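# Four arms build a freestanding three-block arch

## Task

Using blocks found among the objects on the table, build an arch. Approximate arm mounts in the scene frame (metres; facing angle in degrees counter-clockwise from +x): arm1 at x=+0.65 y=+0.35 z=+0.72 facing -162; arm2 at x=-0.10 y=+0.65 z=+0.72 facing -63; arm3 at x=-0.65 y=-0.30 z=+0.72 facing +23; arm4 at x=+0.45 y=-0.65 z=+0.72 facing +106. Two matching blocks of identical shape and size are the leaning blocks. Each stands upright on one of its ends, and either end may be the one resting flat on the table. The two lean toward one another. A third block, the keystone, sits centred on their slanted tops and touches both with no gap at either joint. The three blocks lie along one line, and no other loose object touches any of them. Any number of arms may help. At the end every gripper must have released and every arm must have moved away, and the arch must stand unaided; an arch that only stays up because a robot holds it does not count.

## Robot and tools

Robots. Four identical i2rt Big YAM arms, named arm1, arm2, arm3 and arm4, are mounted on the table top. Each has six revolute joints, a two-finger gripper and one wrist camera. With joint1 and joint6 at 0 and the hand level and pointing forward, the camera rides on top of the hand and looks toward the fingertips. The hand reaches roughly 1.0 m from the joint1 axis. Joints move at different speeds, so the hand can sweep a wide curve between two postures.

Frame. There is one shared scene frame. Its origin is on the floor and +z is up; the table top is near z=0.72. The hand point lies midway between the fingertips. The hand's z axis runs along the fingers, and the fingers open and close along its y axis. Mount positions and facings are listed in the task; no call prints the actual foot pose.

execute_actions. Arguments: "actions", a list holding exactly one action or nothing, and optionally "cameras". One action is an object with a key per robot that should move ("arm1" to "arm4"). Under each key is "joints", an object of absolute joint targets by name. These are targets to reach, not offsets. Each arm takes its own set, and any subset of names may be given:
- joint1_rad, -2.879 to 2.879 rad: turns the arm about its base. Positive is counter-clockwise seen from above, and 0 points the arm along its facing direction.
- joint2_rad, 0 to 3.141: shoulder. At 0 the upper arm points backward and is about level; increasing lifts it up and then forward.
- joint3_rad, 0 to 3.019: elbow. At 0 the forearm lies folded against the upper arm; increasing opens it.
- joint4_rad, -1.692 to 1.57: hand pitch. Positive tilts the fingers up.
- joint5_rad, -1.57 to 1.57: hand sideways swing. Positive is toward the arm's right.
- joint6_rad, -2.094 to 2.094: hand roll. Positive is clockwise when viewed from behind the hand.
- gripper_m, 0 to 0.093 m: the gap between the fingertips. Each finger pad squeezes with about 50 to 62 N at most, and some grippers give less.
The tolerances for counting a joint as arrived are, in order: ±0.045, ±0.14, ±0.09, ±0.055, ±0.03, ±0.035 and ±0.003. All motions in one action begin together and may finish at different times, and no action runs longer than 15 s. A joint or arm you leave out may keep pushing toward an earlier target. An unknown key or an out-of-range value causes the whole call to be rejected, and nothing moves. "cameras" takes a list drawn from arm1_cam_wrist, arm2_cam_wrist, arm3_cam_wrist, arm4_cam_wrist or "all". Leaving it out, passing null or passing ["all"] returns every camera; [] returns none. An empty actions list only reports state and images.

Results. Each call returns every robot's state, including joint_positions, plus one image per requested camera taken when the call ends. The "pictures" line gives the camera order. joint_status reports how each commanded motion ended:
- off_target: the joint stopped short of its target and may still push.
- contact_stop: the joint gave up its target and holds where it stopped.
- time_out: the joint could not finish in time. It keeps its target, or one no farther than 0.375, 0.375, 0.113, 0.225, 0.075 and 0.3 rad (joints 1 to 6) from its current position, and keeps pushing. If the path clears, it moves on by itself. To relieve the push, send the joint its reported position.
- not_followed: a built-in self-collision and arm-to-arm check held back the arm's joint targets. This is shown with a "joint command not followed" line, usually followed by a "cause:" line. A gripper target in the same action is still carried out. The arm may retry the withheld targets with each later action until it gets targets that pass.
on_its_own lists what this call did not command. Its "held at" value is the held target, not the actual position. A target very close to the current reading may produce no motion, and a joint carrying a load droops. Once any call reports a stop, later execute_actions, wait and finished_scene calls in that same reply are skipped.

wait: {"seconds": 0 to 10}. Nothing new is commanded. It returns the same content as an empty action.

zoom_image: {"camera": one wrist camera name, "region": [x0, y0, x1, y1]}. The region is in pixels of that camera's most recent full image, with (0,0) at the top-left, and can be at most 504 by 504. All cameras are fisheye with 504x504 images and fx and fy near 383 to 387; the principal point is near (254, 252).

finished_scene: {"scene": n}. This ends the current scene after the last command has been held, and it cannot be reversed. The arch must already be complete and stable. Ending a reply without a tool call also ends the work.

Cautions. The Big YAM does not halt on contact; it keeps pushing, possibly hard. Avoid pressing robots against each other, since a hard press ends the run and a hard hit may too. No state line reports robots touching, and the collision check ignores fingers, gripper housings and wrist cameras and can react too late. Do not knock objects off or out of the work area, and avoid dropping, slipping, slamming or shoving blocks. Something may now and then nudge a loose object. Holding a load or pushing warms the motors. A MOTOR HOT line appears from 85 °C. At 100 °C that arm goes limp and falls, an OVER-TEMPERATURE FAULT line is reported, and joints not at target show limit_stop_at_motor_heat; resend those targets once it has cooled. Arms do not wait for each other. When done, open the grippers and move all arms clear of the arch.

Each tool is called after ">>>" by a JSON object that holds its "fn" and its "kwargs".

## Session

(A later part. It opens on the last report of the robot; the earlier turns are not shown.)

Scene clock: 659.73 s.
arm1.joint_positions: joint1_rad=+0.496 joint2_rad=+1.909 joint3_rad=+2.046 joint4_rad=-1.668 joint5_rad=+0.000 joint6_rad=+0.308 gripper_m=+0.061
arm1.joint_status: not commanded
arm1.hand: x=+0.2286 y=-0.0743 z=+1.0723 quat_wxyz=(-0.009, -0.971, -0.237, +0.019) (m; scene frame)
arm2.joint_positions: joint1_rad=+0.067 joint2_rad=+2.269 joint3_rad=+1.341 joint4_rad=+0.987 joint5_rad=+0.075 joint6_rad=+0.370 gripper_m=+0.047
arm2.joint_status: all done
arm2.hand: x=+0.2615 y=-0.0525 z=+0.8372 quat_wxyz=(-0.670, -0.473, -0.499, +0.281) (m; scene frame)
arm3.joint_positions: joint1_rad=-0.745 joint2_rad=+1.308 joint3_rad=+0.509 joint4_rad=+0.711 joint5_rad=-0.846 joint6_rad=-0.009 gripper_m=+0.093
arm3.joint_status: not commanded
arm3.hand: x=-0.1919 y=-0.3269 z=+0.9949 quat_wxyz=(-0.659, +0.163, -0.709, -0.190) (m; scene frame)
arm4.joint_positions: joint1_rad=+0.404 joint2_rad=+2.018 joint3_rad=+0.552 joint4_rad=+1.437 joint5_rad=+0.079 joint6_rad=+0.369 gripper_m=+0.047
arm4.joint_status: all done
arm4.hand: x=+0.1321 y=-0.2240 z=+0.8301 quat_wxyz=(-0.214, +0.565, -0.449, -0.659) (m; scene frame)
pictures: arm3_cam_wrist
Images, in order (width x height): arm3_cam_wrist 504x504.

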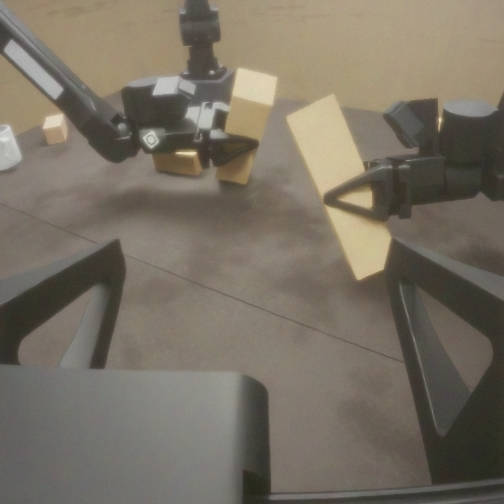

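>>> {"fn": "execute_actions", "kwargs": {"actions": [{"arm4":{"joints":{"joint2_rad":2.03,"joint3_rad":0.9,"joint4_rad":1.17}},"arm2":{"joints":{"joint2_rad":2.22,"joint3_rad":1.22,"joint4_rad":1.05}}}], "cameras": []}}

>>> {"fn": "execute_actions", "kwargs": {"actions": [{"arm4":{"joints":{"joint2_rad":2.16,"joint4_rad":1.28,"gripper_m":0.044}}}], "cameras": []}}

>>> {"fn": "execute_actions", "kwargs": {"actions": [{"arm4":{"joints":{"joint2_rad":2.08,"joint3_rad":0.74,"joint4_rad":1.36}}}], "cameras": ["arm3_cam_wrist"]}}

Scene clock: 670.63 s.
arm1.joint_positions: joint1_rad=+0.496 joint2_rad=+1.909 joint3_rad=+2.046 joint4_rad=-1.668 joint5_rad=+0.000 joint6_rad=+0.308 gripper_m=+0.061
arm1.joint_status: not commanded
arm1.hand: x=+0.2286 y=-0.0743 z=+1.0723 quat_wxyz=(-0.009, -0.971, -0.237, +0.019) (m; scene frame)
arm2.joint_positions: joint1_rad=+0.067 joint2_rad=+2.226 joint3_rad=+1.236 joint4_rad=+1.052 joint5_rad=+0.075 joint6_rad=+0.369 gripper_m=+0.047
arm2.joint_status: all done
arm2.hand: x=+0.2473 y=-0.0258 z=+0.8370 quat_wxyz=(-0.671, -0.472, -0.498, +0.281) (m; scene frame)
arm3.joint_positions: joint1_rad=-0.745 joint2_rad=+1.308 joint3_rad=+0.509 joint4_rad=+0.711 joint5_rad=-0.846 joint6_rad=-0.009 gripper_m=+0.093
arm3.joint_status: not commanded
arm3.hand: x=-0.1919 y=-0.3269 z=+0.9949 quat_wxyz=(-0.659, +0.163, -0.709, -0.190) (m; scene frame)
arm4.joint_positions: joint1_rad=+0.404 joint2_rad=+2.041 joint3_rad=+0.869 joint4_rad=+1.162 joint5_rad=+0.079 joint6_rad=+0.369 gripper_m=+0.047
arm4.joint_status: all done
arm4.hand: x=+0.0604 y=-0.1329 z=+0.8559 quat_wxyz=(-0.216, +0.559, -0.445, -0.665) (m; scene frame)
pictures: none
No camera images: the call's "cameras" was empty. Leave "cameras" out to get every camera's image.

Scene clock: 671.37 s.
arm1.joint_positions: joint1_rad=+0.496 joint2_rad=+1.909 joint3_rad=+2.046 joint4_rad=-1.668 joint5_rad=+0.000 joint6_rad=+0.308 gripper_m=+0.061
arm1.joint_status: not commanded
arm1.hand: x=+0.2286 y=-0.0743 z=+1.0723 quat_wxyz=(-0.009, -0.971, -0.237, +0.019) (m; scene frame)
arm2.joint_positions: joint1_rad=+0.067 joint2_rad=+2.226 joint3_rad=+1.236 joint4_rad=+1.052 joint5_rad=+0.075 joint6_rad=+0.369 gripper_m=+0.047
arm2.joint_status: not commanded
arm2.hand: x=+0.2473 y=-0.0258 z=+0.8370 quat_wxyz=(-0.671, -0.472, -0.498, +0.281) (m; scene frame)
arm3.joint_positions: joint1_rad=-0.745 joint2_rad=+1.308 joint3_rad=+0.509 joint4_rad=+0.711 joint5_rad=-0.846 joint6_rad=-0.009 gripper_m=+0.093
arm3.joint_status: not commanded
arm3.hand: x=-0.1919 y=-0.3269 z=+0.9949 quat_wxyz=(-0.659, +0.163, -0.709, -0.190) (m; scene frame)
arm4.joint_positions: joint1_rad=+0.404 joint2_rad=+2.124 joint3_rad=+0.875 joint4_rad=+1.274 joint5_rad=+0.081 joint6_rad=+0.370 gripper_m=+0.047
arm4.joint_status: all done
arm4.hand: x=+0.0629 y=-0.1351 z=+0.8336 quat_wxyz=(-0.219, +0.548, -0.439, -0.677) (m; scene frame)
pictures: none
No camera images: the call's "cameras" was empty. Leave "cameras" out to get every camera's image.

Scene clock: 672.17 s.
arm1.joint_positions: joint1_rad=+0.496 joint2_rad=+1.909 joint3_rad=+2.046 joint4_rad=-1.668 joint5_rad=+0.000 joint6_rad=+0.308 gripper_m=+0.061
arm1.joint_status: not commanded
arm1.hand: x=+0.2286 y=-0.0743 z=+1.0723 quat_wxyz=(-0.009, -0.971, -0.237, +0.019) (m; scene frame)
arm2.joint_positions: joint1_rad=+0.067 joint2_rad=+2.226 joint3_rad=+1.236 joint4_rad=+1.052 joint5_rad=+0.075 joint6_rad=+0.369 gripper_m=+0.047
arm2.joint_status: not commanded
arm2.hand: x=+0.2473 y=-0.0258 z=+0.8370 quat_wxyz=(-0.671, -0.472, -0.498, +0.281) (m; scene frame)
arm3.joint_positions: joint1_rad=-0.745 joint2_rad=+1.308 joint3_rad=+0.509 joint4_rad=+0.711 joint5_rad=-0.846 joint6_rad=-0.009 gripper_m=+0.093
arm3.joint_status: not commanded
arm3.hand: x=-0.1919 y=-0.3269 z=+0.9949 quat_wxyz=(-0.659, +0.163, -0.709, -0.190) (m; scene frame)
arm4.joint_positions: joint1_rad=+0.404 joint2_rad=+2.080 joint3_rad=+0.744 joint4_rad=+1.347 joint5_rad=+0.081 joint6_rad=+0.370 gripper_m=+0.047
arm4.joint_status: all done
arm4.hand: x=+0.0906 y=-0.1704 z=+0.8325 quat_wxyz=(-0.218, +0.553, -0.442, -0.672) (m; scene frame)
pictures: arm3_cam_wrist
Images, in order (width x height): arm3_cam_wrist 504x504.

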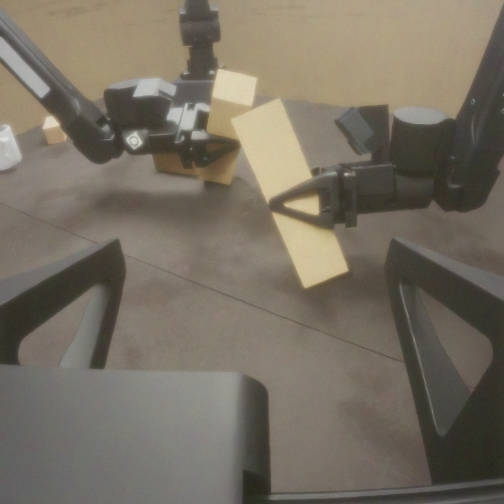

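>>> {"fn": "execute_actions", "kwargs": {"actions": [{"arm4":{"joints":{"joint2_rad":1.9,"joint4_rad":1.18,"gripper_m":0.02}},"arm2":{"joints":{"joint2_rad":1.9,"joint3_rad":1.0,"joint4_rad":0.95}},"arm1":{"joints":{"joint1_rad":-0.25,"joint2_rad":1.6,"joint3_rad":1.4,"joint4_rad":-1.35,"joint6_rad":0}}}], "cameras": []}}

>>> {"fn": "execute_actions", "kwargs": {"actions": [{"arm2":{"joints":{"joint1_rad":-0.75,"joint2_rad":1.6,"joint3_rad":0.7,"joint4_rad":0.95}},"arm4":{"joints":{"joint1_rad":0.258,"joint2_rad":2.3,"joint3_rad":1.68,"joint4_rad":0.72,"joint5_rad":0}},"arm3":{"joints":{"joint1_rad":0.115,"joint2_rad":1.6,"joint3_rad":0.85,"joint4_rad":0.43,"joint5_rad":0}}}], "cameras": ["arm1_cam_wrist"]}}

>>> {"fn": "execute_actions", "kwargs": {"actions": [{"arm1":{"joints":{"joint2_rad":1.96,"joint3_rad":1.22,"joint4_rad":-0.8}}}], "cameras": ["arm3_cam_wrist"]}}

Scene clock: 711.13 s.
arm1.joint_positions: joint1_rad=-0.243 joint2_rad=+1.605 joint3_rad=+1.389 joint4_rad=-1.361 joint5_rad=+0.000 joint6_rad=+0.008 gripper_m=+0.059
arm1.joint_status: all done
arm1.hand: x=+0.1790 y=+0.3282 z=+0.9799 quat_wxyz=(+0.001, -1.000, -0.019, -0.001) (m; scene frame)
arm2.joint_positions: joint1_rad=+0.067 joint2_rad=+1.945 joint3_rad=+0.978 joint4_rad=+0.931 joint5_rad=+0.072 joint6_rad=+0.368 gripper_m=+0.047
arm2.joint_status: all done
arm2.hand: x=+0.2129 y=+0.0410 z=+0.8872 quat_wxyz=(-0.638, -0.493, -0.526, +0.270) (m; scene frame)
arm3.joint_positions: joint1_rad=-0.745 joint2_rad=+1.308 joint3_rad=+0.509 joint4_rad=+0.711 joint5_rad=-0.846 joint6_rad=-0.009 gripper_m=+0.093
arm3.joint_status: not commanded
arm3.hand: x=-0.1919 y=-0.3269 z=+0.9949 quat_wxyz=(-0.659, +0.163, -0.709, -0.190) (m; scene frame)
arm4.joint_positions: joint1_rad=+0.404 joint2_rad=+1.908 joint3_rad=+0.725 joint4_rad=+1.172 joint5_rad=+0.081 joint6_rad=+0.370 gripper_m=+0.047
arm4.joint_status: gripper_m off_target (ended at +0.047, target +0.020); the others done
arm4.hand: x=+0.0892 y=-0.1693 z=+0.8829 quat_wxyz=(-0.216, +0.559, -0.446, -0.665) (m; scene frame)
pictures: none
No camera images: the call's "cameras" was empty. Leave "cameras" out to get every camera's image.

Scene clock: 712.77 s.
arm1.joint_positions: joint1_rad=-0.243 joint2_rad=+1.605 joint3_rad=+1.389 joint4_rad=-1.361 joint5_rad=+0.000 joint6_rad=+0.008 gripper_m=+0.059
arm1.joint_status: not commanded
arm1.hand: x=+0.1790 y=+0.3282 z=+0.9799 quat_wxyz=(+0.001, -1.000, -0.019, -0.001) (m; scene frame)
arm2.joint_positions: joint1_rad=-0.749 joint2_rad=+1.628 joint3_rad=+0.686 joint4_rad=+0.928 joint5_rad=+0.073 joint6_rad=+0.368 gripper_m=+0.047
arm2.joint_status: all done
arm2.hand: x=-0.2961 y=+0.1056 z=+0.9511 quat_wxyz=(-0.487, -0.652, -0.282, +0.509) (m; scene frame)
arm3.joint_positions: joint1_rad=+0.117 joint2_rad=+1.593 joint3_rad=+0.817 joint4_rad=+0.445 joint5_rad=-0.003 joint6_rad=-0.009 gripper_m=+0.093
arm3.joint_status: all done
arm3.hand: x=-0.1288 y=+0.0006 z=+0.9302 quat_wxyz=(-0.561, +0.215, -0.786, -0.147) (m; scene frame)
arm4.joint_positions: joint1_rad=+0.259 joint2_rad=+2.323 joint3_rad=+1.623 joint4_rad=+0.708 joint5_rad=-0.004 joint6_rad=+0.370 gripper_m=+0.047
arm4.joint_status: all done
arm4.hand: x=+0.0172 y=+0.1022 z=+0.8874 quat_wxyz=(-0.238, +0.540, -0.458, -0.664) (m; scene frame)
pictures: arm1_cam_wrist
Images, in order (width x height): arm1_cam_wrist 504x504.

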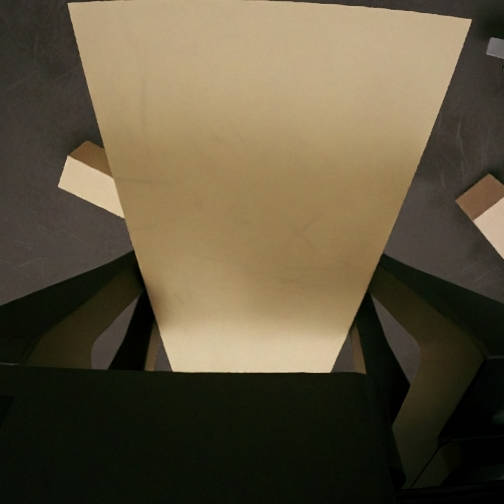

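Scene clock: 714.03 s.
arm1.joint_positions: joint1_rad=-0.243 joint2_rad=+1.978 joint3_rad=+1.203 joint4_rad=-0.811 joint5_rad=+0.000 joint6_rad=+0.008 gripper_m=+0.059
arm1.joint_status: all done
arm1.hand: x=+0.1493 y=+0.3275 z=+0.7393 quat_wxyz=(+0.001, -1.000, -0.019, -0.006) (m; scene frame)
arm2.joint_positions: joint1_rad=-0.749 joint2_rad=+1.628 joint3_rad=+0.686 joint4_rad=+0.928 joint5_rad=+0.073 joint6_rad=+0.368 gripper_m=+0.047
arm2.joint_status: not commanded
arm2.hand: x=-0.2961 y=+0.1056 z=+0.9511 quat_wxyz=(-0.487, -0.652, -0.282, +0.509) (m; scene frame)
arm3.joint_positions: joint1_rad=+0.117 joint2_rad=+1.593 joint3_rad=+0.817 joint4_rad=+0.445 joint5_rad=-0.003 joint6_rad=-0.009 gripper_m=+0.093
arm3.joint_status: not commanded
arm3.hand: x=-0.1288 y=+0.0006 z=+0.9302 quat_wxyz=(-0.561, +0.215, -0.786, -0.147) (m; scene frame)
arm4.joint_positions: joint1_rad=+0.259 joint2_rad=+2.323 joint3_rad=+1.623 joint4_rad=+0.708 joint5_rad=-0.004 joint6_rad=+0.370 gripper_m=+0.047
arm4.joint_status: not commanded
arm4.hand: x=+0.0172 y=+0.1022 z=+0.8874 quat_wxyz=(-0.238, +0.540, -0.458, -0.664) (m; scene frame)
pictures: arm3_cam_wrist
Images, in order (width x height): arm3_cam_wrist 504x504.

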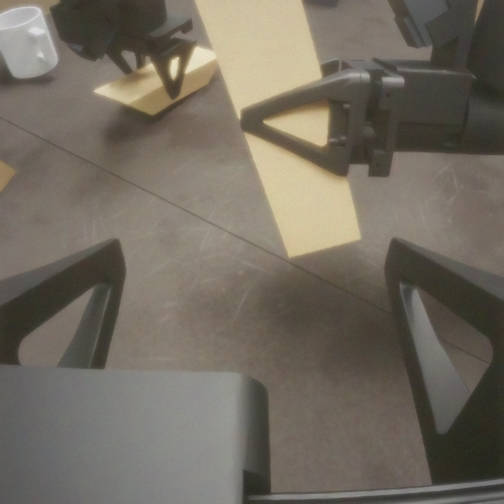

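>>> {"fn": "execute_actions", "kwargs": {"actions": [{"arm1":{"joints":{"gripper_m":0.09}},"arm3":{"joints":{"joint1_rad":0.16,"joint2_rad":1.85,"joint3_rad":1.26,"joint4_rad":0.3,"joint6_rad":-0.33}}}], "cameras": ["arm3_cam_wrist"]}}

Scene clock: 721.60 s.
arm1.joint_positions: joint1_rad=-0.243 joint2_rad=+1.976 joint3_rad=+1.203 joint4_rad=-0.811 joint5_rad=+0.000 joint6_rad=+0.008 gripper_m=+0.090
arm1.joint_status: all done
arm1.hand: x=+0.1489 y=+0.3275 z=+0.7404 quat_wxyz=(+0.001, -1.000, -0.019, -0.005) (m; scene frame)
arm2.joint_positions: joint1_rad=-0.749 joint2_rad=+1.628 joint3_rad=+0.686 joint4_rad=+0.928 joint5_rad=+0.073 joint6_rad=+0.368 gripper_m=+0.047
arm2.joint_status: not commanded
arm2.hand: x=-0.2961 y=+0.1056 z=+0.9511 quat_wxyz=(-0.487, -0.652, -0.282, +0.509) (m; scene frame)
arm3.joint_positions: joint1_rad=+0.153 joint2_rad=+1.847 joint3_rad=+1.222 joint4_rad=+0.311 joint5_rad=-0.003 joint6_rad=-0.314 gripper_m=+0.093
arm3.joint_status: all done
arm3.hand: x=-0.0289 y=+0.0885 z=+0.9471 quat_wxyz=(-0.583, +0.343, -0.733, -0.071) (m; scene frame)
arm4.joint_positions: joint1_rad=+0.259 joint2_rad=+2.323 joint3_rad=+1.623 joint4_rad=+0.708 joint5_rad=-0.004 joint6_rad=+0.370 gripper_m=+0.047
arm4.joint_status: not commanded
arm4.hand: x=+0.0172 y=+0.1022 z=+0.8874 quat_wxyz=(-0.238, +0.540, -0.458, -0.664) (m; scene frame)
pictures: arm3_cam_wrist
Images, in order (width x height): arm3_cam_wrist 504x504.

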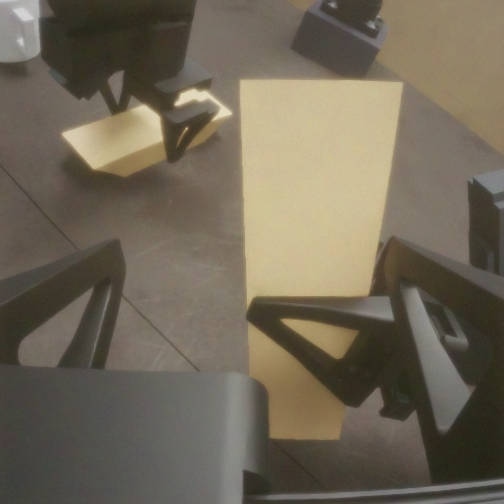

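>>> {"fn": "execute_actions", "kwargs": {"actions": [{"arm1":{"joints":{"joint2_rad":1.5,"joint3_rad":1.2,"joint4_rad":-1.25}},"arm3":{"joints":{"joint1_rad":0.11}}}], "cameras": []}}

>>> {"fn": "execute_actions", "kwargs": {"actions": [{"arm3":{"joints":{"joint2_rad":1.99,"joint3_rad":1.48,"joint4_rad":0.2}}}], "cameras": ["arm3_cam_wrist"]}}

Scene clock: 735.10 s.
arm1.joint_positions: joint1_rad=-0.243 joint2_rad=+1.483 joint3_rad=+1.201 joint4_rad=-1.238 joint5_rad=+0.000 joint6_rad=+0.008 gripper_m=+0.090
arm1.joint_status: all done
arm1.hand: x=+0.2173 y=+0.3302 z=+0.9632 quat_wxyz=(+0.000, -0.999, -0.019, +0.028) (m; scene frame)
arm2.joint_positions: joint1_rad=-0.749 joint2_rad=+1.628 joint3_rad=+0.686 joint4_rad=+0.928 joint5_rad=+0.073 joint6_rad=+0.368 gripper_m=+0.047
arm2.joint_status: not commanded
arm2.hand: x=-0.2961 y=+0.1056 z=+0.9511 quat_wxyz=(-0.487, -0.652, -0.282, +0.509) (m; scene frame)
arm3.joint_positions: joint1_rad=+0.114 joint2_rad=+1.847 joint3_rad=+1.222 joint4_rad=+0.311 joint5_rad=-0.003 joint6_rad=-0.314 gripper_m=+0.093
arm3.joint_status: all done
arm3.hand: x=-0.0140 y=+0.0635 z=+0.9472 quat_wxyz=(-0.584, +0.328, -0.740, -0.060) (m; scene frame)
arm4.joint_positions: joint1_rad=+0.259 joint2_rad=+2.323 joint3_rad=+1.623 joint4_rad=+0.708 joint5_rad=-0.004 joint6_rad=+0.370 gripper_m=+0.047
arm4.joint_status: not commanded
arm4.hand: x=+0.0172 y=+0.1022 z=+0.8874 quat_wxyz=(-0.238, +0.540, -0.458, -0.664) (m; scene frame)
pictures: none
No camera images: the call's "cameras" was empty. Leave "cameras" out to get every camera's image.

Scene clock: 736.10 s.
arm1.joint_positions: joint1_rad=-0.243 joint2_rad=+1.483 joint3_rad=+1.201 joint4_rad=-1.238 joint5_rad=+0.000 joint6_rad=+0.008 gripper_m=+0.090
arm1.joint_status: not commanded
arm1.hand: x=+0.2173 y=+0.3302 z=+0.9632 quat_wxyz=(+0.000, -0.999, -0.019, +0.028) (m; scene frame)
arm2.joint_positions: joint1_rad=-0.749 joint2_rad=+1.628 joint3_rad=+0.686 joint4_rad=+0.928 joint5_rad=+0.073 joint6_rad=+0.368 gripper_m=+0.047
arm2.joint_status: not commanded
arm2.hand: x=-0.2961 y=+0.1056 z=+0.9511 quat_wxyz=(-0.487, -0.652, -0.282, +0.509) (m; scene frame)
arm3.joint_positions: joint1_rad=+0.114 joint2_rad=+1.975 joint3_rad=+1.424 joint4_rad=+0.213 joint5_rad=-0.003 joint6_rad=-0.314 gripper_m=+0.093
arm3.joint_status: all done
arm3.hand: x=+0.0353 y=+0.0915 z=+0.9409 quat_wxyz=(-0.575, +0.331, -0.746, -0.059) (m; scene frame)
arm4.joint_positions: joint1_rad=+0.259 joint2_rad=+2.323 joint3_rad=+1.623 joint4_rad=+0.708 joint5_rad=-0.004 joint6_rad=+0.370 gripper_m=+0.047
arm4.joint_status: not commanded
arm4.hand: x=+0.0172 y=+0.1022 z=+0.8874 quat_wxyz=(-0.238, +0.540, -0.458, -0.664) (m; scene frame)
pictures: arm3_cam_wrist
Images, in order (width x height): arm3_cam_wrist 504x504.

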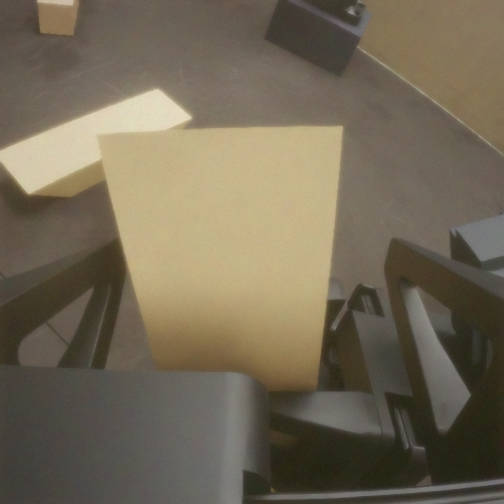

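>>> {"fn": "execute_actions", "kwargs": {"actions": [{"arm3":{"joints":{"gripper_m":0.03}}}], "cameras": []}}

>>> {"fn": "execute_actions", "kwargs": {"actions": [{"arm4":{"joints":{"gripper_m":0.075}}}], "cameras": []}}

>>> {"fn": "execute_actions", "kwargs": {"actions": [{"arm4":{"joints":{"joint2_rad":2.05,"joint3_rad":1.15,"joint4_rad":0.92}}}], "cameras": ["arm3_cam_wrist"]}}

>>> {"fn": "execute_actions", "kwargs": {"actions": [{"arm4":{"joints":{"joint1_rad":0.45,"joint2_rad":1.5,"joint3_rad":0.5,"joint4_rad":0.95,"joint6_rad":0}},"arm3":{"joints":{"joint1_rad":0.06,"joint2_rad":1.6,"joint3_rad":0.85,"joint4_rad":0.43,"joint6_rad":0}}}], "cameras": []}}

>>> {"fn": "execute_actions", "kwargs": {"actions": [{"arm2":{"joints":{"joint1_rad":0.03,"joint5_rad":0}},"arm1":{"joints":{"joint1_rad":0.16,"joint2_rad":1.0,"joint3_rad":0.4,"joint4_rad":0.27}}}], "cameras": ["arm1_cam_wrist"]}}

Scene clock: 748.80 s.
arm1.joint_positions: joint1_rad=-0.243 joint2_rad=+1.483 joint3_rad=+1.201 joint4_rad=-1.238 joint5_rad=+0.000 joint6_rad=+0.008 gripper_m=+0.090
arm1.joint_status: not commanded
arm1.hand: x=+0.2173 y=+0.3302 z=+0.9632 quat_wxyz=(+0.000, -0.999, -0.019, +0.028) (m; scene frame)
arm2.joint_positions: joint1_rad=-0.749 joint2_rad=+1.628 joint3_rad=+0.686 joint4_rad=+0.928 joint5_rad=+0.073 joint6_rad=+0.368 gripper_m=+0.047
arm2.joint_status: not commanded
arm2.hand: x=-0.2961 y=+0.1056 z=+0.9511 quat_wxyz=(-0.487, -0.652, -0.282, +0.509) (m; scene frame)
arm3.joint_positions: joint1_rad=+0.122 joint2_rad=+1.975 joint3_rad=+1.424 joint4_rad=+0.211 joint5_rad=-0.006 joint6_rad=-0.323 gripper_m=+0.060
arm3.joint_status: gripper_m off_target (ended at +0.060, target +0.030)
arm3.hand: x=+0.0317 y=+0.0974 z=+0.9403 quat_wxyz=(-0.574, +0.339, -0.743, -0.060) (m; scene frame)
arm4.joint_positions: joint1_rad=+0.259 joint2_rad=+2.323 joint3_rad=+1.624 joint4_rad=+0.708 joint5_rad=-0.001 joint6_rad=+0.366 gripper_m=+0.047
arm4.joint_status: not commanded
arm4.hand: x=+0.0175 y=+0.1027 z=+0.8884 quat_wxyz=(-0.241, +0.540, -0.458, -0.664) (m; scene frame)
pictures: none
No camera images: the call's "cameras" was empty. Leave "cameras" out to get every camera's image.

Scene clock: 749.50 s.
arm1.joint_positions: joint1_rad=-0.243 joint2_rad=+1.483 joint3_rad=+1.201 joint4_rad=-1.238 joint5_rad=+0.000 joint6_rad=+0.008 gripper_m=+0.090
arm1.joint_status: not commanded
arm1.hand: x=+0.2173 y=+0.3302 z=+0.9632 quat_wxyz=(+0.000, -0.999, -0.019, +0.028) (m; scene frame)
arm2.joint_positions: joint1_rad=-0.749 joint2_rad=+1.628 joint3_rad=+0.686 joint4_rad=+0.928 joint5_rad=+0.073 joint6_rad=+0.368 gripper_m=+0.047
arm2.joint_status: not commanded
arm2.hand: x=-0.2961 y=+0.1056 z=+0.9511 quat_wxyz=(-0.487, -0.652, -0.282, +0.509) (m; scene frame)
arm3.joint_positions: joint1_rad=+0.121 joint2_rad=+1.982 joint3_rad=+1.424 joint4_rad=+0.198 joint5_rad=-0.003 joint6_rad=-0.327 gripper_m=+0.060
arm3.joint_status: not commanded
arm3.hand: x=+0.0314 y=+0.0963 z=+0.9318 quat_wxyz=(-0.566, +0.341, -0.748, -0.056) (m; scene frame)
arm4.joint_positions: joint1_rad=+0.258 joint2_rad=+2.313 joint3_rad=+1.630 joint4_rad=+0.707 joint5_rad=+0.000 joint6_rad=+0.360 gripper_m=+0.075
arm4.joint_status: all done
arm4.hand: x=+0.0173 y=+0.1045 z=+0.8998 quat_wxyz=(-0.245, +0.537, -0.453, -0.668) (m; scene frame)
pictures: none
No camera images: the call's "cameras" was empty. Leave "cameras" out to get every camera's image.

Scene clock: 750.80 s.
arm1.joint_positions: joint1_rad=-0.243 joint2_rad=+1.483 joint3_rad=+1.201 joint4_rad=-1.238 joint5_rad=+0.000 joint6_rad=+0.008 gripper_m=+0.090
arm1.joint_status: not commanded
arm1.hand: x=+0.2173 y=+0.3302 z=+0.9632 quat_wxyz=(+0.000, -0.999, -0.019, +0.028) (m; scene frame)
arm2.joint_positions: joint1_rad=-0.749 joint2_rad=+1.628 joint3_rad=+0.686 joint4_rad=+0.928 joint5_rad=+0.073 joint6_rad=+0.368 gripper_m=+0.047
arm2.joint_status: not commanded
arm2.hand: x=-0.2961 y=+0.1056 z=+0.9511 quat_wxyz=(-0.487, -0.652, -0.282, +0.509) (m; scene frame)
arm3.joint_positions: joint1_rad=+0.119 joint2_rad=+1.992 joint3_rad=+1.433 joint4_rad=+0.194 joint5_rad=+0.002 joint6_rad=-0.334 gripper_m=+0.060
arm3.joint_status: not commanded
arm3.hand: x=+0.0347 y=+0.0953 z=+0.9279 quat_wxyz=(-0.564, +0.342, -0.750, -0.051) (m; scene frame)
arm4.joint_positions: joint1_rad=+0.255 joint2_rad=+2.040 joint3_rad=+1.149 joint4_rad=+0.912 joint5_rad=+0.003 joint6_rad=+0.353 gripper_m=+0.075
arm4.joint_status: all done
arm4.hand: x=+0.0842 y=-0.0074 z=+0.9184 quat_wxyz=(-0.249, +0.538, -0.453, -0.665) (m; scene frame)
pictures: arm3_cam_wrist
Images, in order (width x height): arm3_cam_wrist 504x504.

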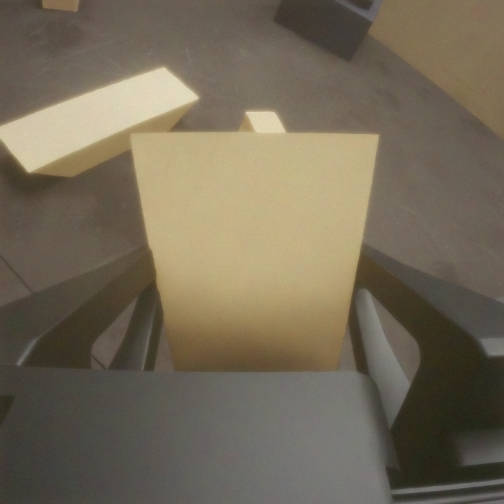

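Scene clock: 752.50 s.
arm1.joint_positions: joint1_rad=-0.243 joint2_rad=+1.483 joint3_rad=+1.201 joint4_rad=-1.238 joint5_rad=+0.000 joint6_rad=+0.008 gripper_m=+0.090
arm1.joint_status: not commanded
arm1.hand: x=+0.2173 y=+0.3302 z=+0.9632 quat_wxyz=(+0.000, -0.999, -0.019, +0.028) (m; scene frame)
arm2.joint_positions: joint1_rad=-0.749 joint2_rad=+1.628 joint3_rad=+0.686 joint4_rad=+0.928 joint5_rad=+0.073 joint6_rad=+0.368 gripper_m=+0.047
arm2.joint_status: not commanded
arm2.hand: x=-0.2961 y=+0.1056 z=+0.9511 quat_wxyz=(-0.487, -0.652, -0.282, +0.509) (m; scene frame)
arm3.joint_positions: joint1_rad=+0.055 joint2_rad=+1.617 joint3_rad=+0.829 joint4_rad=+0.400 joint5_rad=+0.000 joint6_rad=-0.014 gripper_m=+0.060
arm3.joint_status: all done
arm3.hand: x=-0.1101 y=-0.0327 z=+0.9119 quat_wxyz=(-0.543, +0.195, -0.807, -0.122) (m; scene frame)
arm4.joint_positions: joint1_rad=+0.456 joint2_rad=+1.493 joint3_rad=+0.495 joint4_rad=+0.942 joint5_rad=-0.002 joint6_rad=+0.011 gripper_m=+0.075
arm4.joint_status: all done
arm4.hand: x=+0.1106 y=-0.2644 z=+0.9531 quat_wxyz=(-0.281, +0.665, -0.303, -0.622) (m; scene frame)
pictures: none
No camera images: the call's "cameras" was empty. Leave "cameras" out to get every camera's image.

Scene clock: 754.30 s.
arm1.joint_positions: joint1_rad=+0.153 joint2_rad=+1.000 joint3_rad=+0.401 joint4_rad=+0.249 joint5_rad=+0.000 joint6_rad=+0.006 gripper_m=+0.090
arm1.joint_status: all done
arm1.hand: x=+0.2721 y=+0.1698 z=+0.9869 quat_wxyz=(-0.127, -0.799, -0.178, +0.560) (m; scene frame)
arm2.joint_positions: joint1_rad=+0.031 joint2_rad=+1.628 joint3_rad=+0.686 joint4_rad=+0.928 joint5_rad=-0.003 joint6_rad=+0.368 gripper_m=+0.047
arm2.joint_status: all done
arm2.hand: x=+0.1576 y=+0.1293 z=+0.9452 quat_wxyz=(-0.651, -0.479, -0.529, +0.259) (m; scene frame)
arm3.joint_positions: joint1_rad=+0.055 joint2_rad=+1.617 joint3_rad=+0.829 joint4_rad=+0.400 joint5_rad=+0.000 joint6_rad=-0.014 gripper_m=+0.060
arm3.joint_status: not commanded
arm3.hand: x=-0.1101 y=-0.0327 z=+0.9119 quat_wxyz=(-0.543, +0.195, -0.807, -0.122) (m; scene frame)
arm4.joint_positions: joint1_rad=+0.456 joint2_rad=+1.493 joint3_rad=+0.495 joint4_rad=+0.942 joint5_rad=-0.002 joint6_rad=+0.010 gripper_m=+0.075
arm4.joint_status: not commanded
arm4.hand: x=+0.1106 y=-0.2644 z=+0.9531 quat_wxyz=(-0.282, +0.665, -0.303, -0.622) (m; scene frame)
pictures: arm1_cam_wrist
Images, in order (width x height): arm1_cam_wrist 504x504.

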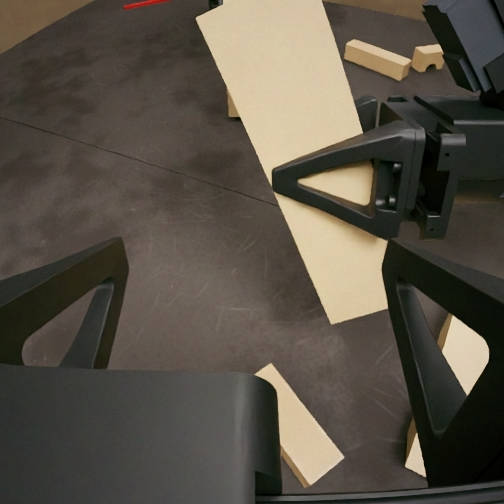

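>>> {"fn": "execute_actions", "kwargs": {"actions": [{"arm1":{"joints":{"joint1_rad":0.12,"joint2_rad":1.25,"joint3_rad":0.68,"joint4_rad":0.26,"joint6_rad":-0.33}}}], "cameras": ["arm1_cam_wrist"]}}

Scene clock: 761.43 s.
arm1.joint_positions: joint1_rad=+0.130 joint2_rad=+1.244 joint3_rad=+0.640 joint4_rad=+0.249 joint5_rad=+0.000 joint6_rad=-0.321 gripper_m=+0.090
arm1.joint_status: all done
arm1.hand: x=+0.1873 y=+0.1425 z=+1.0093 quat_wxyz=(-0.027, -0.764, -0.298, +0.572) (m; scene frame)
arm2.joint_positions: joint1_rad=+0.031 joint2_rad=+1.628 joint3_rad=+0.686 joint4_rad=+0.928 joint5_rad=-0.003 joint6_rad=+0.368 gripper_m=+0.047
arm2.joint_status: not commanded
arm2.hand: x=+0.1576 y=+0.1293 z=+0.9452 quat_wxyz=(-0.651, -0.479, -0.529, +0.259) (m; scene frame)
arm3.joint_positions: joint1_rad=+0.055 joint2_rad=+1.617 joint3_rad=+0.829 joint4_rad=+0.400 joint5_rad=+0.000 joint6_rad=-0.014 gripper_m=+0.060
arm3.joint_status: not commanded
arm3.hand: x=-0.1101 y=-0.0327 z=+0.9119 quat_wxyz=(-0.543, +0.195, -0.807, -0.122) (m; scene frame)
arm4.joint_positions: joint1_rad=+0.456 joint2_rad=+1.493 joint3_rad=+0.495 joint4_rad=+0.942 joint5_rad=-0.002 joint6_rad=+0.010 gripper_m=+0.075
arm4.joint_status: not commanded
arm4.hand: x=+0.1106 y=-0.2644 z=+0.9531 quat_wxyz=(-0.282, +0.665, -0.303, -0.622) (m; scene frame)
pictures: arm1_cam_wrist
Images, in order (width x height): arm1_cam_wrist 504x504.

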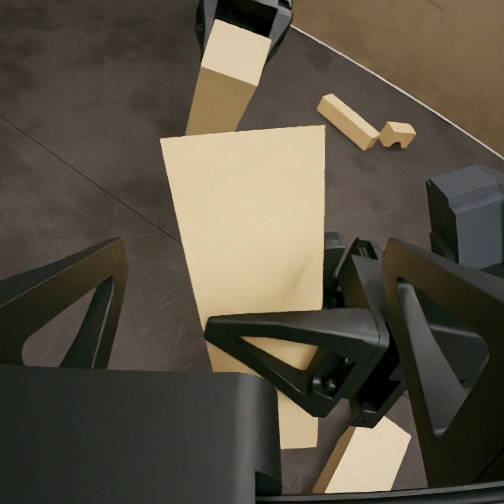

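>>> {"fn": "execute_actions", "kwargs": {"actions": [{"arm1":{"joints":{"joint2_rad":1.39,"joint3_rad":0.8,"joint4_rad":0.27,"joint6_rad":-0.39}}}], "cameras": ["arm1_cam_wrist"]}}

>>> {"fn": "execute_actions", "kwargs": {"actions": [{"arm1":{"joints":{"gripper_m":0.03}}}], "cameras": ["arm1_cam_wrist"]}}

Scene clock: 766.67 s.
arm1.joint_positions: joint1_rad=+0.130 joint2_rad=+1.383 joint3_rad=+0.754 joint4_rad=+0.252 joint5_rad=+0.000 joint6_rad=-0.382 gripper_m=+0.090
arm1.joint_status: all done
arm1.hand: x=+0.1452 y=+0.1238 z=+1.0012 quat_wxyz=(-0.010, -0.760, -0.323, +0.564) (m; scene frame)
arm2.joint_positions: joint1_rad=+0.031 joint2_rad=+1.628 joint3_rad=+0.686 joint4_rad=+0.928 joint5_rad=-0.003 joint6_rad=+0.368 gripper_m=+0.047
arm2.joint_status: not commanded
arm2.hand: x=+0.1576 y=+0.1293 z=+0.9452 quat_wxyz=(-0.651, -0.479, -0.529, +0.259) (m; scene frame)
arm3.joint_positions: joint1_rad=+0.055 joint2_rad=+1.617 joint3_rad=+0.829 joint4_rad=+0.400 joint5_rad=+0.000 joint6_rad=-0.014 gripper_m=+0.060
arm3.joint_status: not commanded
arm3.hand: x=-0.1101 y=-0.0327 z=+0.9119 quat_wxyz=(-0.543, +0.195, -0.807, -0.122) (m; scene frame)
arm4.joint_positions: joint1_rad=+0.456 joint2_rad=+1.493 joint3_rad=+0.495 joint4_rad=+0.942 joint5_rad=-0.002 joint6_rad=+0.010 gripper_m=+0.075
arm4.joint_status: not commanded
arm4.hand: x=+0.1106 y=-0.2644 z=+0.9531 quat_wxyz=(-0.282, +0.665, -0.303, -0.622) (m; scene frame)
pictures: arm1_cam_wrist
Images, in order (width x height): arm1_cam_wrist 504x504.

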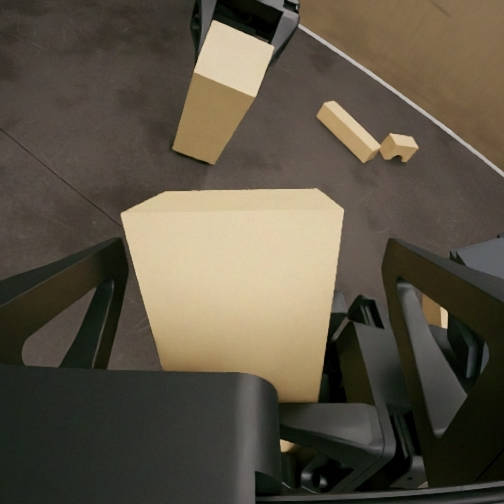

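Scene clock: 767.30 s.
arm1.joint_positions: joint1_rad=+0.133 joint2_rad=+1.383 joint3_rad=+0.754 joint4_rad=+0.252 joint5_rad=-0.010 joint6_rad=-0.388 gripper_m=+0.059
arm1.joint_status: gripper_m off_target (ended at +0.059, target +0.030)
arm1.hand: x=+0.1465 y=+0.1209 z=+1.0012 quat_wxyz=(-0.013, -0.758, -0.329, +0.564) (m; scene frame)
arm2.joint_positions: joint1_rad=+0.031 joint2_rad=+1.628 joint3_rad=+0.685 joint4_rad=+0.930 joint5_rad=-0.003 joint6_rad=+0.366 gripper_m=+0.047
arm2.joint_status: not commanded
arm2.hand: x=+0.1575 y=+0.1296 z=+0.9453 quat_wxyz=(-0.651, -0.478, -0.530, +0.260) (m; scene frame)
arm3.joint_positions: joint1_rad=+0.055 joint2_rad=+1.617 joint3_rad=+0.829 joint4_rad=+0.400 joint5_rad=+0.000 joint6_rad=-0.014 gripper_m=+0.060
arm3.joint_status: not commanded
arm3.hand: x=-0.1101 y=-0.0327 z=+0.9119 quat_wxyz=(-0.543, +0.195, -0.807, -0.122) (m; scene frame)
arm4.joint_positions: joint1_rad=+0.456 joint2_rad=+1.493 joint3_rad=+0.495 joint4_rad=+0.942 joint5_rad=-0.002 joint6_rad=+0.010 gripper_m=+0.075
arm4.joint_status: not commanded
arm4.hand: x=+0.1106 y=-0.2644 z=+0.9531 quat_wxyz=(-0.282, +0.665, -0.303, -0.622) (m; scene frame)
pictures: arm1_cam_wrist
Images, in order (width x height): arm1_cam_wrist 504x504.

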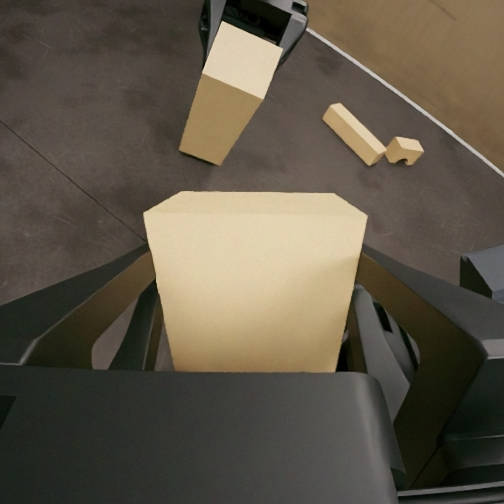

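>>> {"fn": "execute_actions", "kwargs": {"actions": [{"arm2":{"joints":{"gripper_m":0.075}}}], "cameras": []}}

>>> {"fn": "execute_actions", "kwargs": {"actions": [{"arm2":{"joints":{"joint2_rad":1.3,"joint3_rad":0.3,"joint4_rad":1.03}},"arm3":{"joints":{"joint2_rad":1.5,"joint3_rad":0.7,"joint4_rad":0.48}}}], "cameras": []}}

>>> {"fn": "execute_actions", "kwargs": {"actions": [{"arm1":{"joints":{"joint1_rad":0.17,"joint2_rad":1.85,"joint3_rad":1.3,"joint4_rad":0.25,"joint6_rad":0}},"arm2":{"joints":{"joint1_rad":0.243,"joint2_rad":1.5,"joint3_rad":1.05,"joint4_rad":-1.1,"joint6_rad":-0.94,"gripper_m":0.093}}}], "cameras": ["arm2_cam_wrist","arm4_cam_wrist"]}}

Scene clock: 784.47 s.
arm1.joint_positions: joint1_rad=+0.131 joint2_rad=+1.395 joint3_rad=+0.754 joint4_rad=+0.252 joint5_rad=-0.005 joint6_rad=-0.385 gripper_m=+0.059
arm1.joint_status: not commanded
arm1.hand: x=+0.1450 y=+0.1222 z=+0.9947 quat_wxyz=(-0.011, -0.762, -0.327, +0.559) (m; scene frame)
arm2.joint_positions: joint1_rad=+0.031 joint2_rad=+1.625 joint3_rad=+0.685 joint4_rad=+0.932 joint5_rad=-0.003 joint6_rad=+0.366 gripper_m=+0.075
arm2.joint_status: all done
arm2.hand: x=+0.1575 y=+0.1298 z=+0.9471 quat_wxyz=(-0.652, -0.477, -0.528, +0.261) (m; scene frame)
arm3.joint_positions: joint1_rad=+0.055 joint2_rad=+1.617 joint3_rad=+0.829 joint4_rad=+0.400 joint5_rad=+0.000 joint6_rad=-0.014 gripper_m=+0.060
arm3.joint_status: not commanded
arm3.hand: x=-0.1101 y=-0.0327 z=+0.9119 quat_wxyz=(-0.543, +0.195, -0.807, -0.122) (m; scene frame)
arm4.joint_positions: joint1_rad=+0.456 joint2_rad=+1.493 joint3_rad=+0.495 joint4_rad=+0.942 joint5_rad=-0.002 joint6_rad=+0.010 gripper_m=+0.075
arm4.joint_status: not commanded
arm4.hand: x=+0.1106 y=-0.2644 z=+0.9531 quat_wxyz=(-0.282, +0.665, -0.303, -0.622) (m; scene frame)
pictures: none
No camera images: the call's "cameras" was empty. Leave "cameras" out to get every camera's image.

Scene clock: 785.53 s.
arm1.joint_positions: joint1_rad=+0.131 joint2_rad=+1.395 joint3_rad=+0.754 joint4_rad=+0.252 joint5_rad=-0.005 joint6_rad=-0.385 gripper_m=+0.059
arm1.joint_status: not commanded
arm1.hand: x=+0.1450 y=+0.1222 z=+0.9947 quat_wxyz=(-0.011, -0.762, -0.327, +0.559) (m; scene frame)
arm2.joint_positions: joint1_rad=+0.031 joint2_rad=+1.301 joint3_rad=+0.296 joint4_rad=+1.017 joint5_rad=-0.003 joint6_rad=+0.366 gripper_m=+0.075
arm2.joint_status: all done
arm2.hand: x=+0.0942 y=+0.2594 z=+0.9477 quat_wxyz=(-0.659, -0.472, -0.523, +0.263) (m; scene frame)
arm3.joint_positions: joint1_rad=+0.055 joint2_rad=+1.525 joint3_rad=+0.690 joint4_rad=+0.436 joint5_rad=+0.000 joint6_rad=-0.014 gripper_m=+0.060
arm3.joint_status: all done
arm3.hand: x=-0.1539 y=-0.0543 z=+0.9038 quat_wxyz=(-0.539, +0.196, -0.810, -0.121) (m; scene frame)
arm4.joint_positions: joint1_rad=+0.456 joint2_rad=+1.493 joint3_rad=+0.495 joint4_rad=+0.942 joint5_rad=-0.002 joint6_rad=+0.010 gripper_m=+0.075
arm4.joint_status: not commanded
arm4.hand: x=+0.1106 y=-0.2644 z=+0.9531 quat_wxyz=(-0.282, +0.665, -0.303, -0.622) (m; scene frame)
pictures: none
No camera images: the call's "cameras" was empty. Leave "cameras" out to get every camera's image.

Scene clock: 787.60 s.
arm1.joint_positions: joint1_rad=+0.164 joint2_rad=+1.862 joint3_rad=+1.217 joint4_rad=+0.237 joint5_rad=-0.001 joint6_rad=-0.008 gripper_m=+0.059
arm1.joint_status: all done
arm1.hand: x=-0.0008 y=+0.0317 z=+0.9476 quat_wxyz=(-0.121, -0.813, -0.192, +0.537) (m; scene frame)
arm2.joint_positions: joint1_rad=+0.242 joint2_rad=+1.513 joint3_rad=+1.007 joint4_rad=-1.092 joint5_rad=-0.002 joint6_rad=-0.928 gripper_m=+0.093
arm2.joint_status: all done
arm2.hand: x=+0.1444 y=+0.3409 z=+0.8348 quat_wxyz=(+0.014, +0.011, -1.000, -0.011) (m; scene frame)
arm3.joint_positions: joint1_rad=+0.055 joint2_rad=+1.525 joint3_rad=+0.690 joint4_rad=+0.436 joint5_rad=+0.000 joint6_rad=-0.014 gripper_m=+0.060
arm3.joint_status: not commanded
arm3.hand: x=-0.1539 y=-0.0543 z=+0.9038 quat_wxyz=(-0.539, +0.196, -0.810, -0.121) (m; scene frame)
arm4.joint_positions: joint1_rad=+0.456 joint2_rad=+1.493 joint3_rad=+0.495 joint4_rad=+0.942 joint5_rad=-0.002 joint6_rad=+0.010 gripper_m=+0.075
arm4.joint_status: not commanded
arm4.hand: x=+0.1106 y=-0.2644 z=+0.9531 quat_wxyz=(-0.282, +0.665, -0.303, -0.622) (m; scene frame)
pictures: arm2_cam_wrist, arm4_cam_wrist
Images, in order (width x height): arm2_cam_wrist 504x504, arm4_cam_wrist 504x504.

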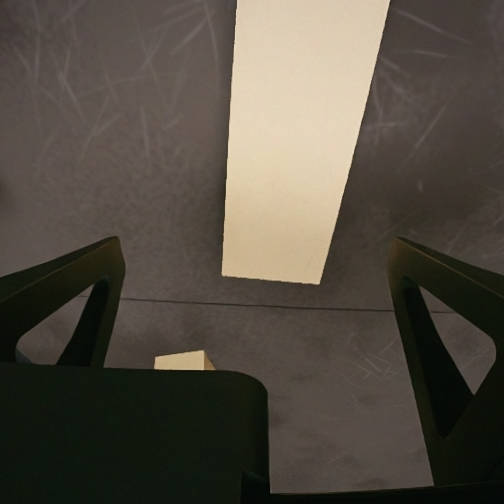

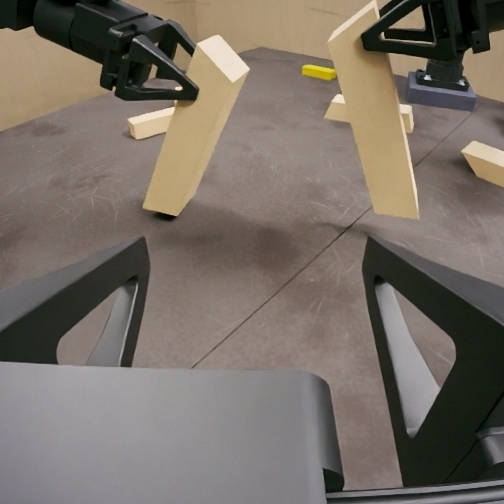

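>>> {"fn": "execute_actions", "kwargs": {"actions": [{"arm1":{"joints":{"joint2_rad":1.93,"joint4_rad":0.36}},"arm3":{"joints":{"joint2_rad":1.57,"joint4_rad":0.6}},"arm2":{"joints":{"joint1_rad":0.275,"joint2_rad":1.66,"joint3_rad":1.08,"joint4_rad":-0.96,"joint6_rad":-0.9}}}], "cameras": ["arm2_cam_wrist","arm4_cam_wrist"]}}

>>> {"fn": "execute_actions", "kwargs": {"actions": [{"arm2":{"joints":{"joint2_rad":1.77,"joint3_rad":1.0,"joint4_rad":-0.79}}}], "cameras": ["arm2_cam_wrist"]}}

Scene clock: 796.93 s.
arm1.joint_positions: joint1_rad=+0.164 joint2_rad=+1.952 joint3_rad=+1.223 joint4_rad=+0.316 joint5_rad=-0.001 joint6_rad=-0.008 gripper_m=+0.059
arm1.joint_status: all done
arm1.hand: x=-0.0093 y=+0.0277 z=+0.9052 quat_wxyz=(-0.120, -0.814, -0.192, +0.535) (m; scene frame)
arm2.joint_positions: joint1_rad=+0.265 joint2_rad=+1.672 joint3_rad=+1.048 joint4_rad=-0.968 joint5_rad=-0.002 joint6_rad=-0.911 gripper_m=+0.093
arm2.joint_status: all done
arm2.hand: x=+0.1745 y=+0.3176 z=+0.7840 quat_wxyz=(+0.012, +0.014, -1.000, -0.008) (m; scene frame)
arm3.joint_positions: joint1_rad=+0.055 joint2_rad=+1.575 joint3_rad=+0.690 joint4_rad=+0.553 joint5_rad=+0.000 joint6_rad=-0.014 gripper_m=+0.060
arm3.joint_status: all done
arm3.hand: x=-0.1445 y=-0.0497 z=+0.9038 quat_wxyz=(-0.566, +0.191, -0.792, -0.127) (m; scene frame)
arm4.joint_positions: joint1_rad=+0.456 joint2_rad=+1.493 joint3_rad=+0.495 joint4_rad=+0.942 joint5_rad=-0.002 joint6_rad=+0.010 gripper_m=+0.075
arm4.joint_status: not commanded
arm4.hand: x=+0.1106 y=-0.2644 z=+0.9531 quat_wxyz=(-0.282, +0.665, -0.303, -0.622) (m; scene frame)
pictures: arm2_cam_wrist, arm4_cam_wrist
Images, in order (width x height): arm2_cam_wrist 504x504, arm4_cam_wrist 504x504.

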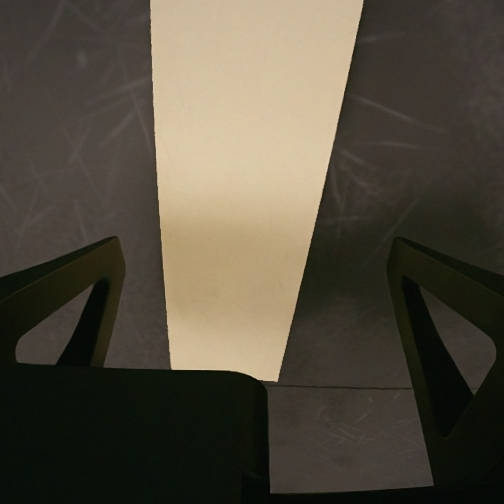

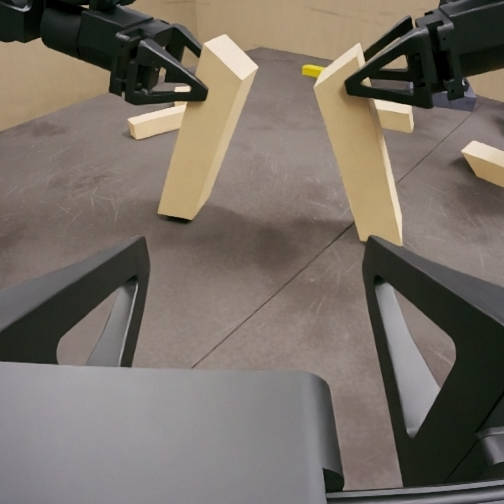

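Scene clock: 797.83 s.
arm1.joint_positions: joint1_rad=+0.164 joint2_rad=+1.952 joint3_rad=+1.223 joint4_rad=+0.316 joint5_rad=-0.001 joint6_rad=-0.008 gripper_m=+0.059
arm1.joint_status: not commanded
arm1.hand: x=-0.0093 y=+0.0277 z=+0.9052 quat_wxyz=(-0.120, -0.814, -0.192, +0.535) (m; scene frame)
arm2.joint_positions: joint1_rad=+0.268 joint2_rad=+1.763 joint3_rad=+1.001 joint4_rad=-0.800 joint5_rad=+0.000 joint6_rad=-0.911 gripper_m=+0.093
arm2.joint_status: all done
arm2.hand: x=+0.1789 y=+0.3129 z=+0.7323 quat_wxyz=(+0.004, +0.015, -1.000, +0.004) (m; scene frame)
arm3.joint_positions: joint1_rad=+0.055 joint2_rad=+1.575 joint3_rad=+0.690 joint4_rad=+0.553 joint5_rad=+0.000 joint6_rad=-0.014 gripper_m=+0.060
arm3.joint_status: not commanded
arm3.hand: x=-0.1445 y=-0.0497 z=+0.9038 quat_wxyz=(-0.566, +0.191, -0.792, -0.127) (m; scene frame)
arm4.joint_positions: joint1_rad=+0.456 joint2_rad=+1.493 joint3_rad=+0.495 joint4_rad=+0.942 joint5_rad=-0.002 joint6_rad=+0.010 gripper_m=+0.075
arm4.joint_status: not commanded
arm4.hand: x=+0.1106 y=-0.2644 z=+0.9531 quat_wxyz=(-0.282, +0.665, -0.303, -0.622) (m; scene frame)
pictures: arm2_cam_wrist
Images, in order (width x height): arm2_cam_wrist 504x504.

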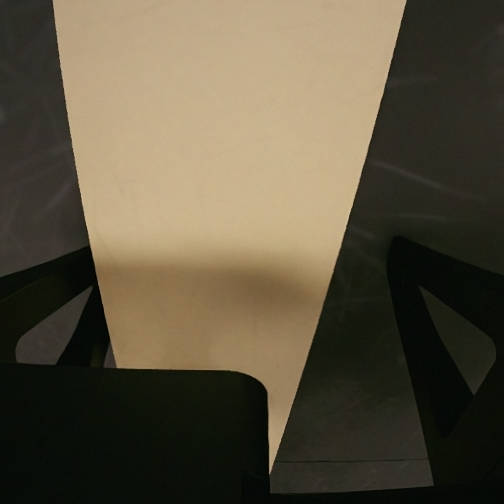

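>>> {"fn": "execute_actions", "kwargs": {"actions": [{"arm2":{"joints":{"gripper_m":0.03}},"arm3":{"joints":{"joint2_rad":1.58,"joint3_rad":0.62,"joint4_rad":0.64}}}], "cameras": []}}

>>> {"fn": "execute_actions", "kwargs": {"actions": [{"arm2":{"joints":{"joint2_rad":1.3,"joint3_rad":1.3,"joint4_rad":-1.55}}}], "cameras": []}}

>>> {"fn": "execute_actions", "kwargs": {"actions": [{"arm2":{"joints":{"joint1_rad":-0.41,"joint2_rad":1.5,"joint3_rad":1.75,"joint4_rad":-1.68,"joint6_rad":1.13}}}], "cameras": []}}

>>> {"fn": "execute_actions", "kwargs": {"actions": [{"arm2":{"joints":{"joint2_rad":1.98,"joint3_rad":2.2}}}], "cameras": ["arm2_cam_wrist","arm4_cam_wrist"]}}

Scene clock: 810.87 s.
arm1.joint_positions: joint1_rad=+0.164 joint2_rad=+1.952 joint3_rad=+1.223 joint4_rad=+0.316 joint5_rad=-0.001 joint6_rad=-0.008 gripper_m=+0.059
arm1.joint_status: not commanded
arm1.hand: x=-0.0093 y=+0.0277 z=+0.9052 quat_wxyz=(-0.120, -0.814, -0.192, +0.535) (m; scene frame)
arm2.joint_positions: joint1_rad=+0.268 joint2_rad=+1.763 joint3_rad=+0.999 joint4_rad=-0.798 joint5_rad=-0.001 joint6_rad=-0.909 gripper_m=+0.061
arm2.joint_status: gripper_m off_target (ended at +0.061, target +0.030)
arm2.hand: x=+0.1789 y=+0.3133 z=+0.7319 quat_wxyz=(+0.003, +0.014, -1.000, +0.004) (m; scene frame)
arm3.joint_positions: joint1_rad=+0.055 joint2_rad=+1.575 joint3_rad=+0.633 joint4_rad=+0.618 joint5_rad=+0.002 joint6_rad=-0.012 gripper_m=+0.060
arm3.joint_status: all done
arm3.hand: x=-0.1590 y=-0.0572 z=+0.8927 quat_wxyz=(-0.570, +0.189, -0.790, -0.127) (m; scene frame)
arm4.joint_positions: joint1_rad=+0.456 joint2_rad=+1.493 joint3_rad=+0.495 joint4_rad=+0.942 joint5_rad=-0.002 joint6_rad=+0.010 gripper_m=+0.075
arm4.joint_status: not commanded
arm4.hand: x=+0.1106 y=-0.2644 z=+0.9531 quat_wxyz=(-0.282, +0.665, -0.303, -0.622) (m; scene frame)
pictures: none
No camera images: the call's "cameras" was empty. Leave "cameras" out to get every camera's image.

Scene clock: 812.37 s.
arm1.joint_positions: joint1_rad=+0.164 joint2_rad=+1.952 joint3_rad=+1.223 joint4_rad=+0.316 joint5_rad=-0.001 joint6_rad=-0.008 gripper_m=+0.059
arm1.joint_status: not commanded
arm1.hand: x=-0.0093 y=+0.0277 z=+0.9052 quat_wxyz=(-0.120, -0.814, -0.192, +0.535) (m; scene frame)
arm2.joint_positions: joint1_rad=+0.268 joint2_rad=+1.311 joint3_rad=+1.283 joint4_rad=-1.541 joint5_rad=-0.001 joint6_rad=-0.909 gripper_m=+0.061
arm2.joint_status: all done
arm2.hand: x=+0.1400 y=+0.3651 z=+1.0104 quat_wxyz=(+0.006, +0.014, -1.000, +0.001) (m; scene frame)
arm3.joint_positions: joint1_rad=+0.055 joint2_rad=+1.575 joint3_rad=+0.633 joint4_rad=+0.618 joint5_rad=+0.002 joint6_rad=-0.012 gripper_m=+0.060
arm3.joint_status: not commanded
arm3.hand: x=-0.1590 y=-0.0572 z=+0.8927 quat_wxyz=(-0.570, +0.189, -0.790, -0.127) (m; scene frame)
arm4.joint_positions: joint1_rad=+0.456 joint2_rad=+1.493 joint3_rad=+0.495 joint4_rad=+0.942 joint5_rad=-0.002 joint6_rad=+0.010 gripper_m=+0.075
arm4.joint_status: not commanded
arm4.hand: x=+0.1106 y=-0.2644 z=+0.9531 quat_wxyz=(-0.282, +0.665, -0.303, -0.622) (m; scene frame)
pictures: none
No camera images: the call's "cameras" was empty. Leave "cameras" out to get every camera's image.

Scene clock: 814.73 s.
arm1.joint_positions: joint1_rad=+0.164 joint2_rad=+1.952 joint3_rad=+1.223 joint4_rad=+0.316 joint5_rad=-0.001 joint6_rad=-0.008 gripper_m=+0.059
arm1.joint_status: not commanded
arm1.hand: x=-0.0093 y=+0.0277 z=+0.9052 quat_wxyz=(-0.120, -0.814, -0.192, +0.535) (m; scene frame)
arm2.joint_positions: joint1_rad=-0.419 joint2_rad=+1.529 joint3_rad=+1.697 joint4_rad=-1.671 joint5_rad=+0.001 joint6_rad=+1.117 gripper_m=+0.061
arm2.joint_status: all done
joint sent to its limit — the command would take arm2.joint4_rad past its lower limit, so that joint was sent only as far as its limit.
arm2.hand: x=-0.0947 y=+0.1856 z=+1.0867 quat_wxyz=(-0.032, -0.973, -0.227, +0.015) (m; scene frame)
arm3.joint_positions: joint1_rad=+0.055 joint2_rad=+1.575 joint3_rad=+0.633 joint4_rad=+0.618 joint5_rad=+0.002 joint6_rad=-0.012 gripper_m=+0.060
arm3.joint_status: not commanded
arm3.hand: x=-0.1590 y=-0.0572 z=+0.8927 quat_wxyz=(-0.570, +0.189, -0.790, -0.127) (m; scene frame)
arm4.joint_positions: joint1_rad=+0.456 joint2_rad=+1.493 joint3_rad=+0.495 joint4_rad=+0.942 joint5_rad=-0.002 joint6_rad=+0.010 gripper_m=+0.075
arm4.joint_status: not commanded
arm4.hand: x=+0.1106 y=-0.2644 z=+0.9531 quat_wxyz=(-0.282, +0.665, -0.303, -0.622) (m; scene frame)
pictures: none
No camera images: the call's "cameras" was empty. Leave "cameras" out to get every camera's image.

Scene clock: 816.20 s.
arm1.joint_positions: joint1_rad=+0.164 joint2_rad=+1.952 joint3_rad=+1.223 joint4_rad=+0.316 joint5_rad=-0.001 joint6_rad=-0.008 gripper_m=+0.059
arm1.joint_status: not commanded
arm1.hand: x=-0.0093 y=+0.0277 z=+0.9052 quat_wxyz=(-0.120, -0.814, -0.192, +0.535) (m; scene frame)
arm2.joint_positions: joint1_rad=-0.419 joint2_rad=+2.031 joint3_rad=+2.137 joint4_rad=-1.678 joint5_rad=+0.001 joint6_rad=+1.118 gripper_m=+0.061
arm2.joint_status: all done
arm2.hand: x=-0.0953 y=+0.0220 z=+0.9910 quat_wxyz=(+0.001, -0.974, -0.226, +0.007) (m; scene frame)
arm3.joint_positions: joint1_rad=+0.055 joint2_rad=+1.575 joint3_rad=+0.633 joint4_rad=+0.618 joint5_rad=+0.002 joint6_rad=-0.012 gripper_m=+0.060
arm3.joint_status: not commanded
arm3.hand: x=-0.1590 y=-0.0572 z=+0.8927 quat_wxyz=(-0.570, +0.189, -0.790, -0.127) (m; scene frame)
arm4.joint_positions: joint1_rad=+0.456 joint2_rad=+1.493 joint3_rad=+0.495 joint4_rad=+0.942 joint5_rad=-0.002 joint6_rad=+0.010 gripper_m=+0.075
arm4.joint_status: not commanded
arm4.hand: x=+0.1106 y=-0.2644 z=+0.9531 quat_wxyz=(-0.282, +0.665, -0.303, -0.622) (m; scene frame)
pictures: arm2_cam_wrist, arm4_cam_wrist
Images, in order (width x height): arm2_cam_wrist 504x504, arm4_cam_wrist 504x504.

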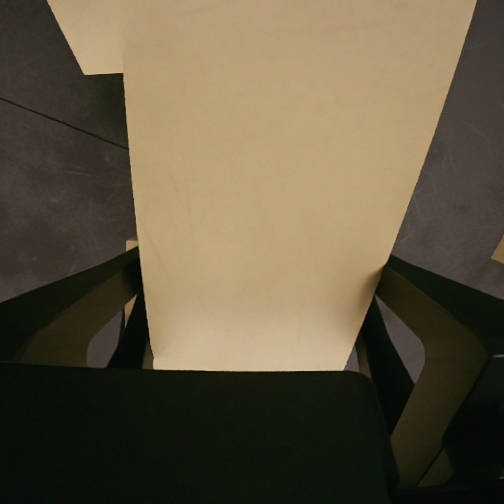

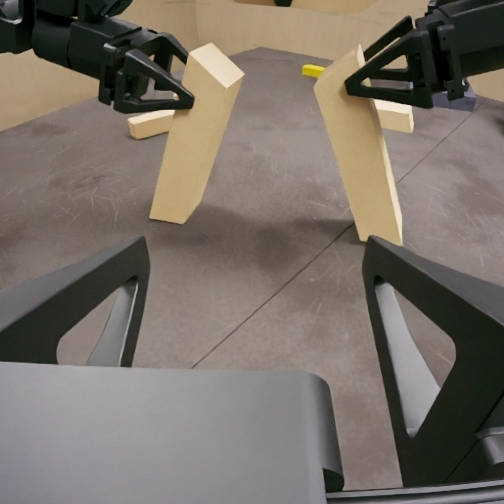

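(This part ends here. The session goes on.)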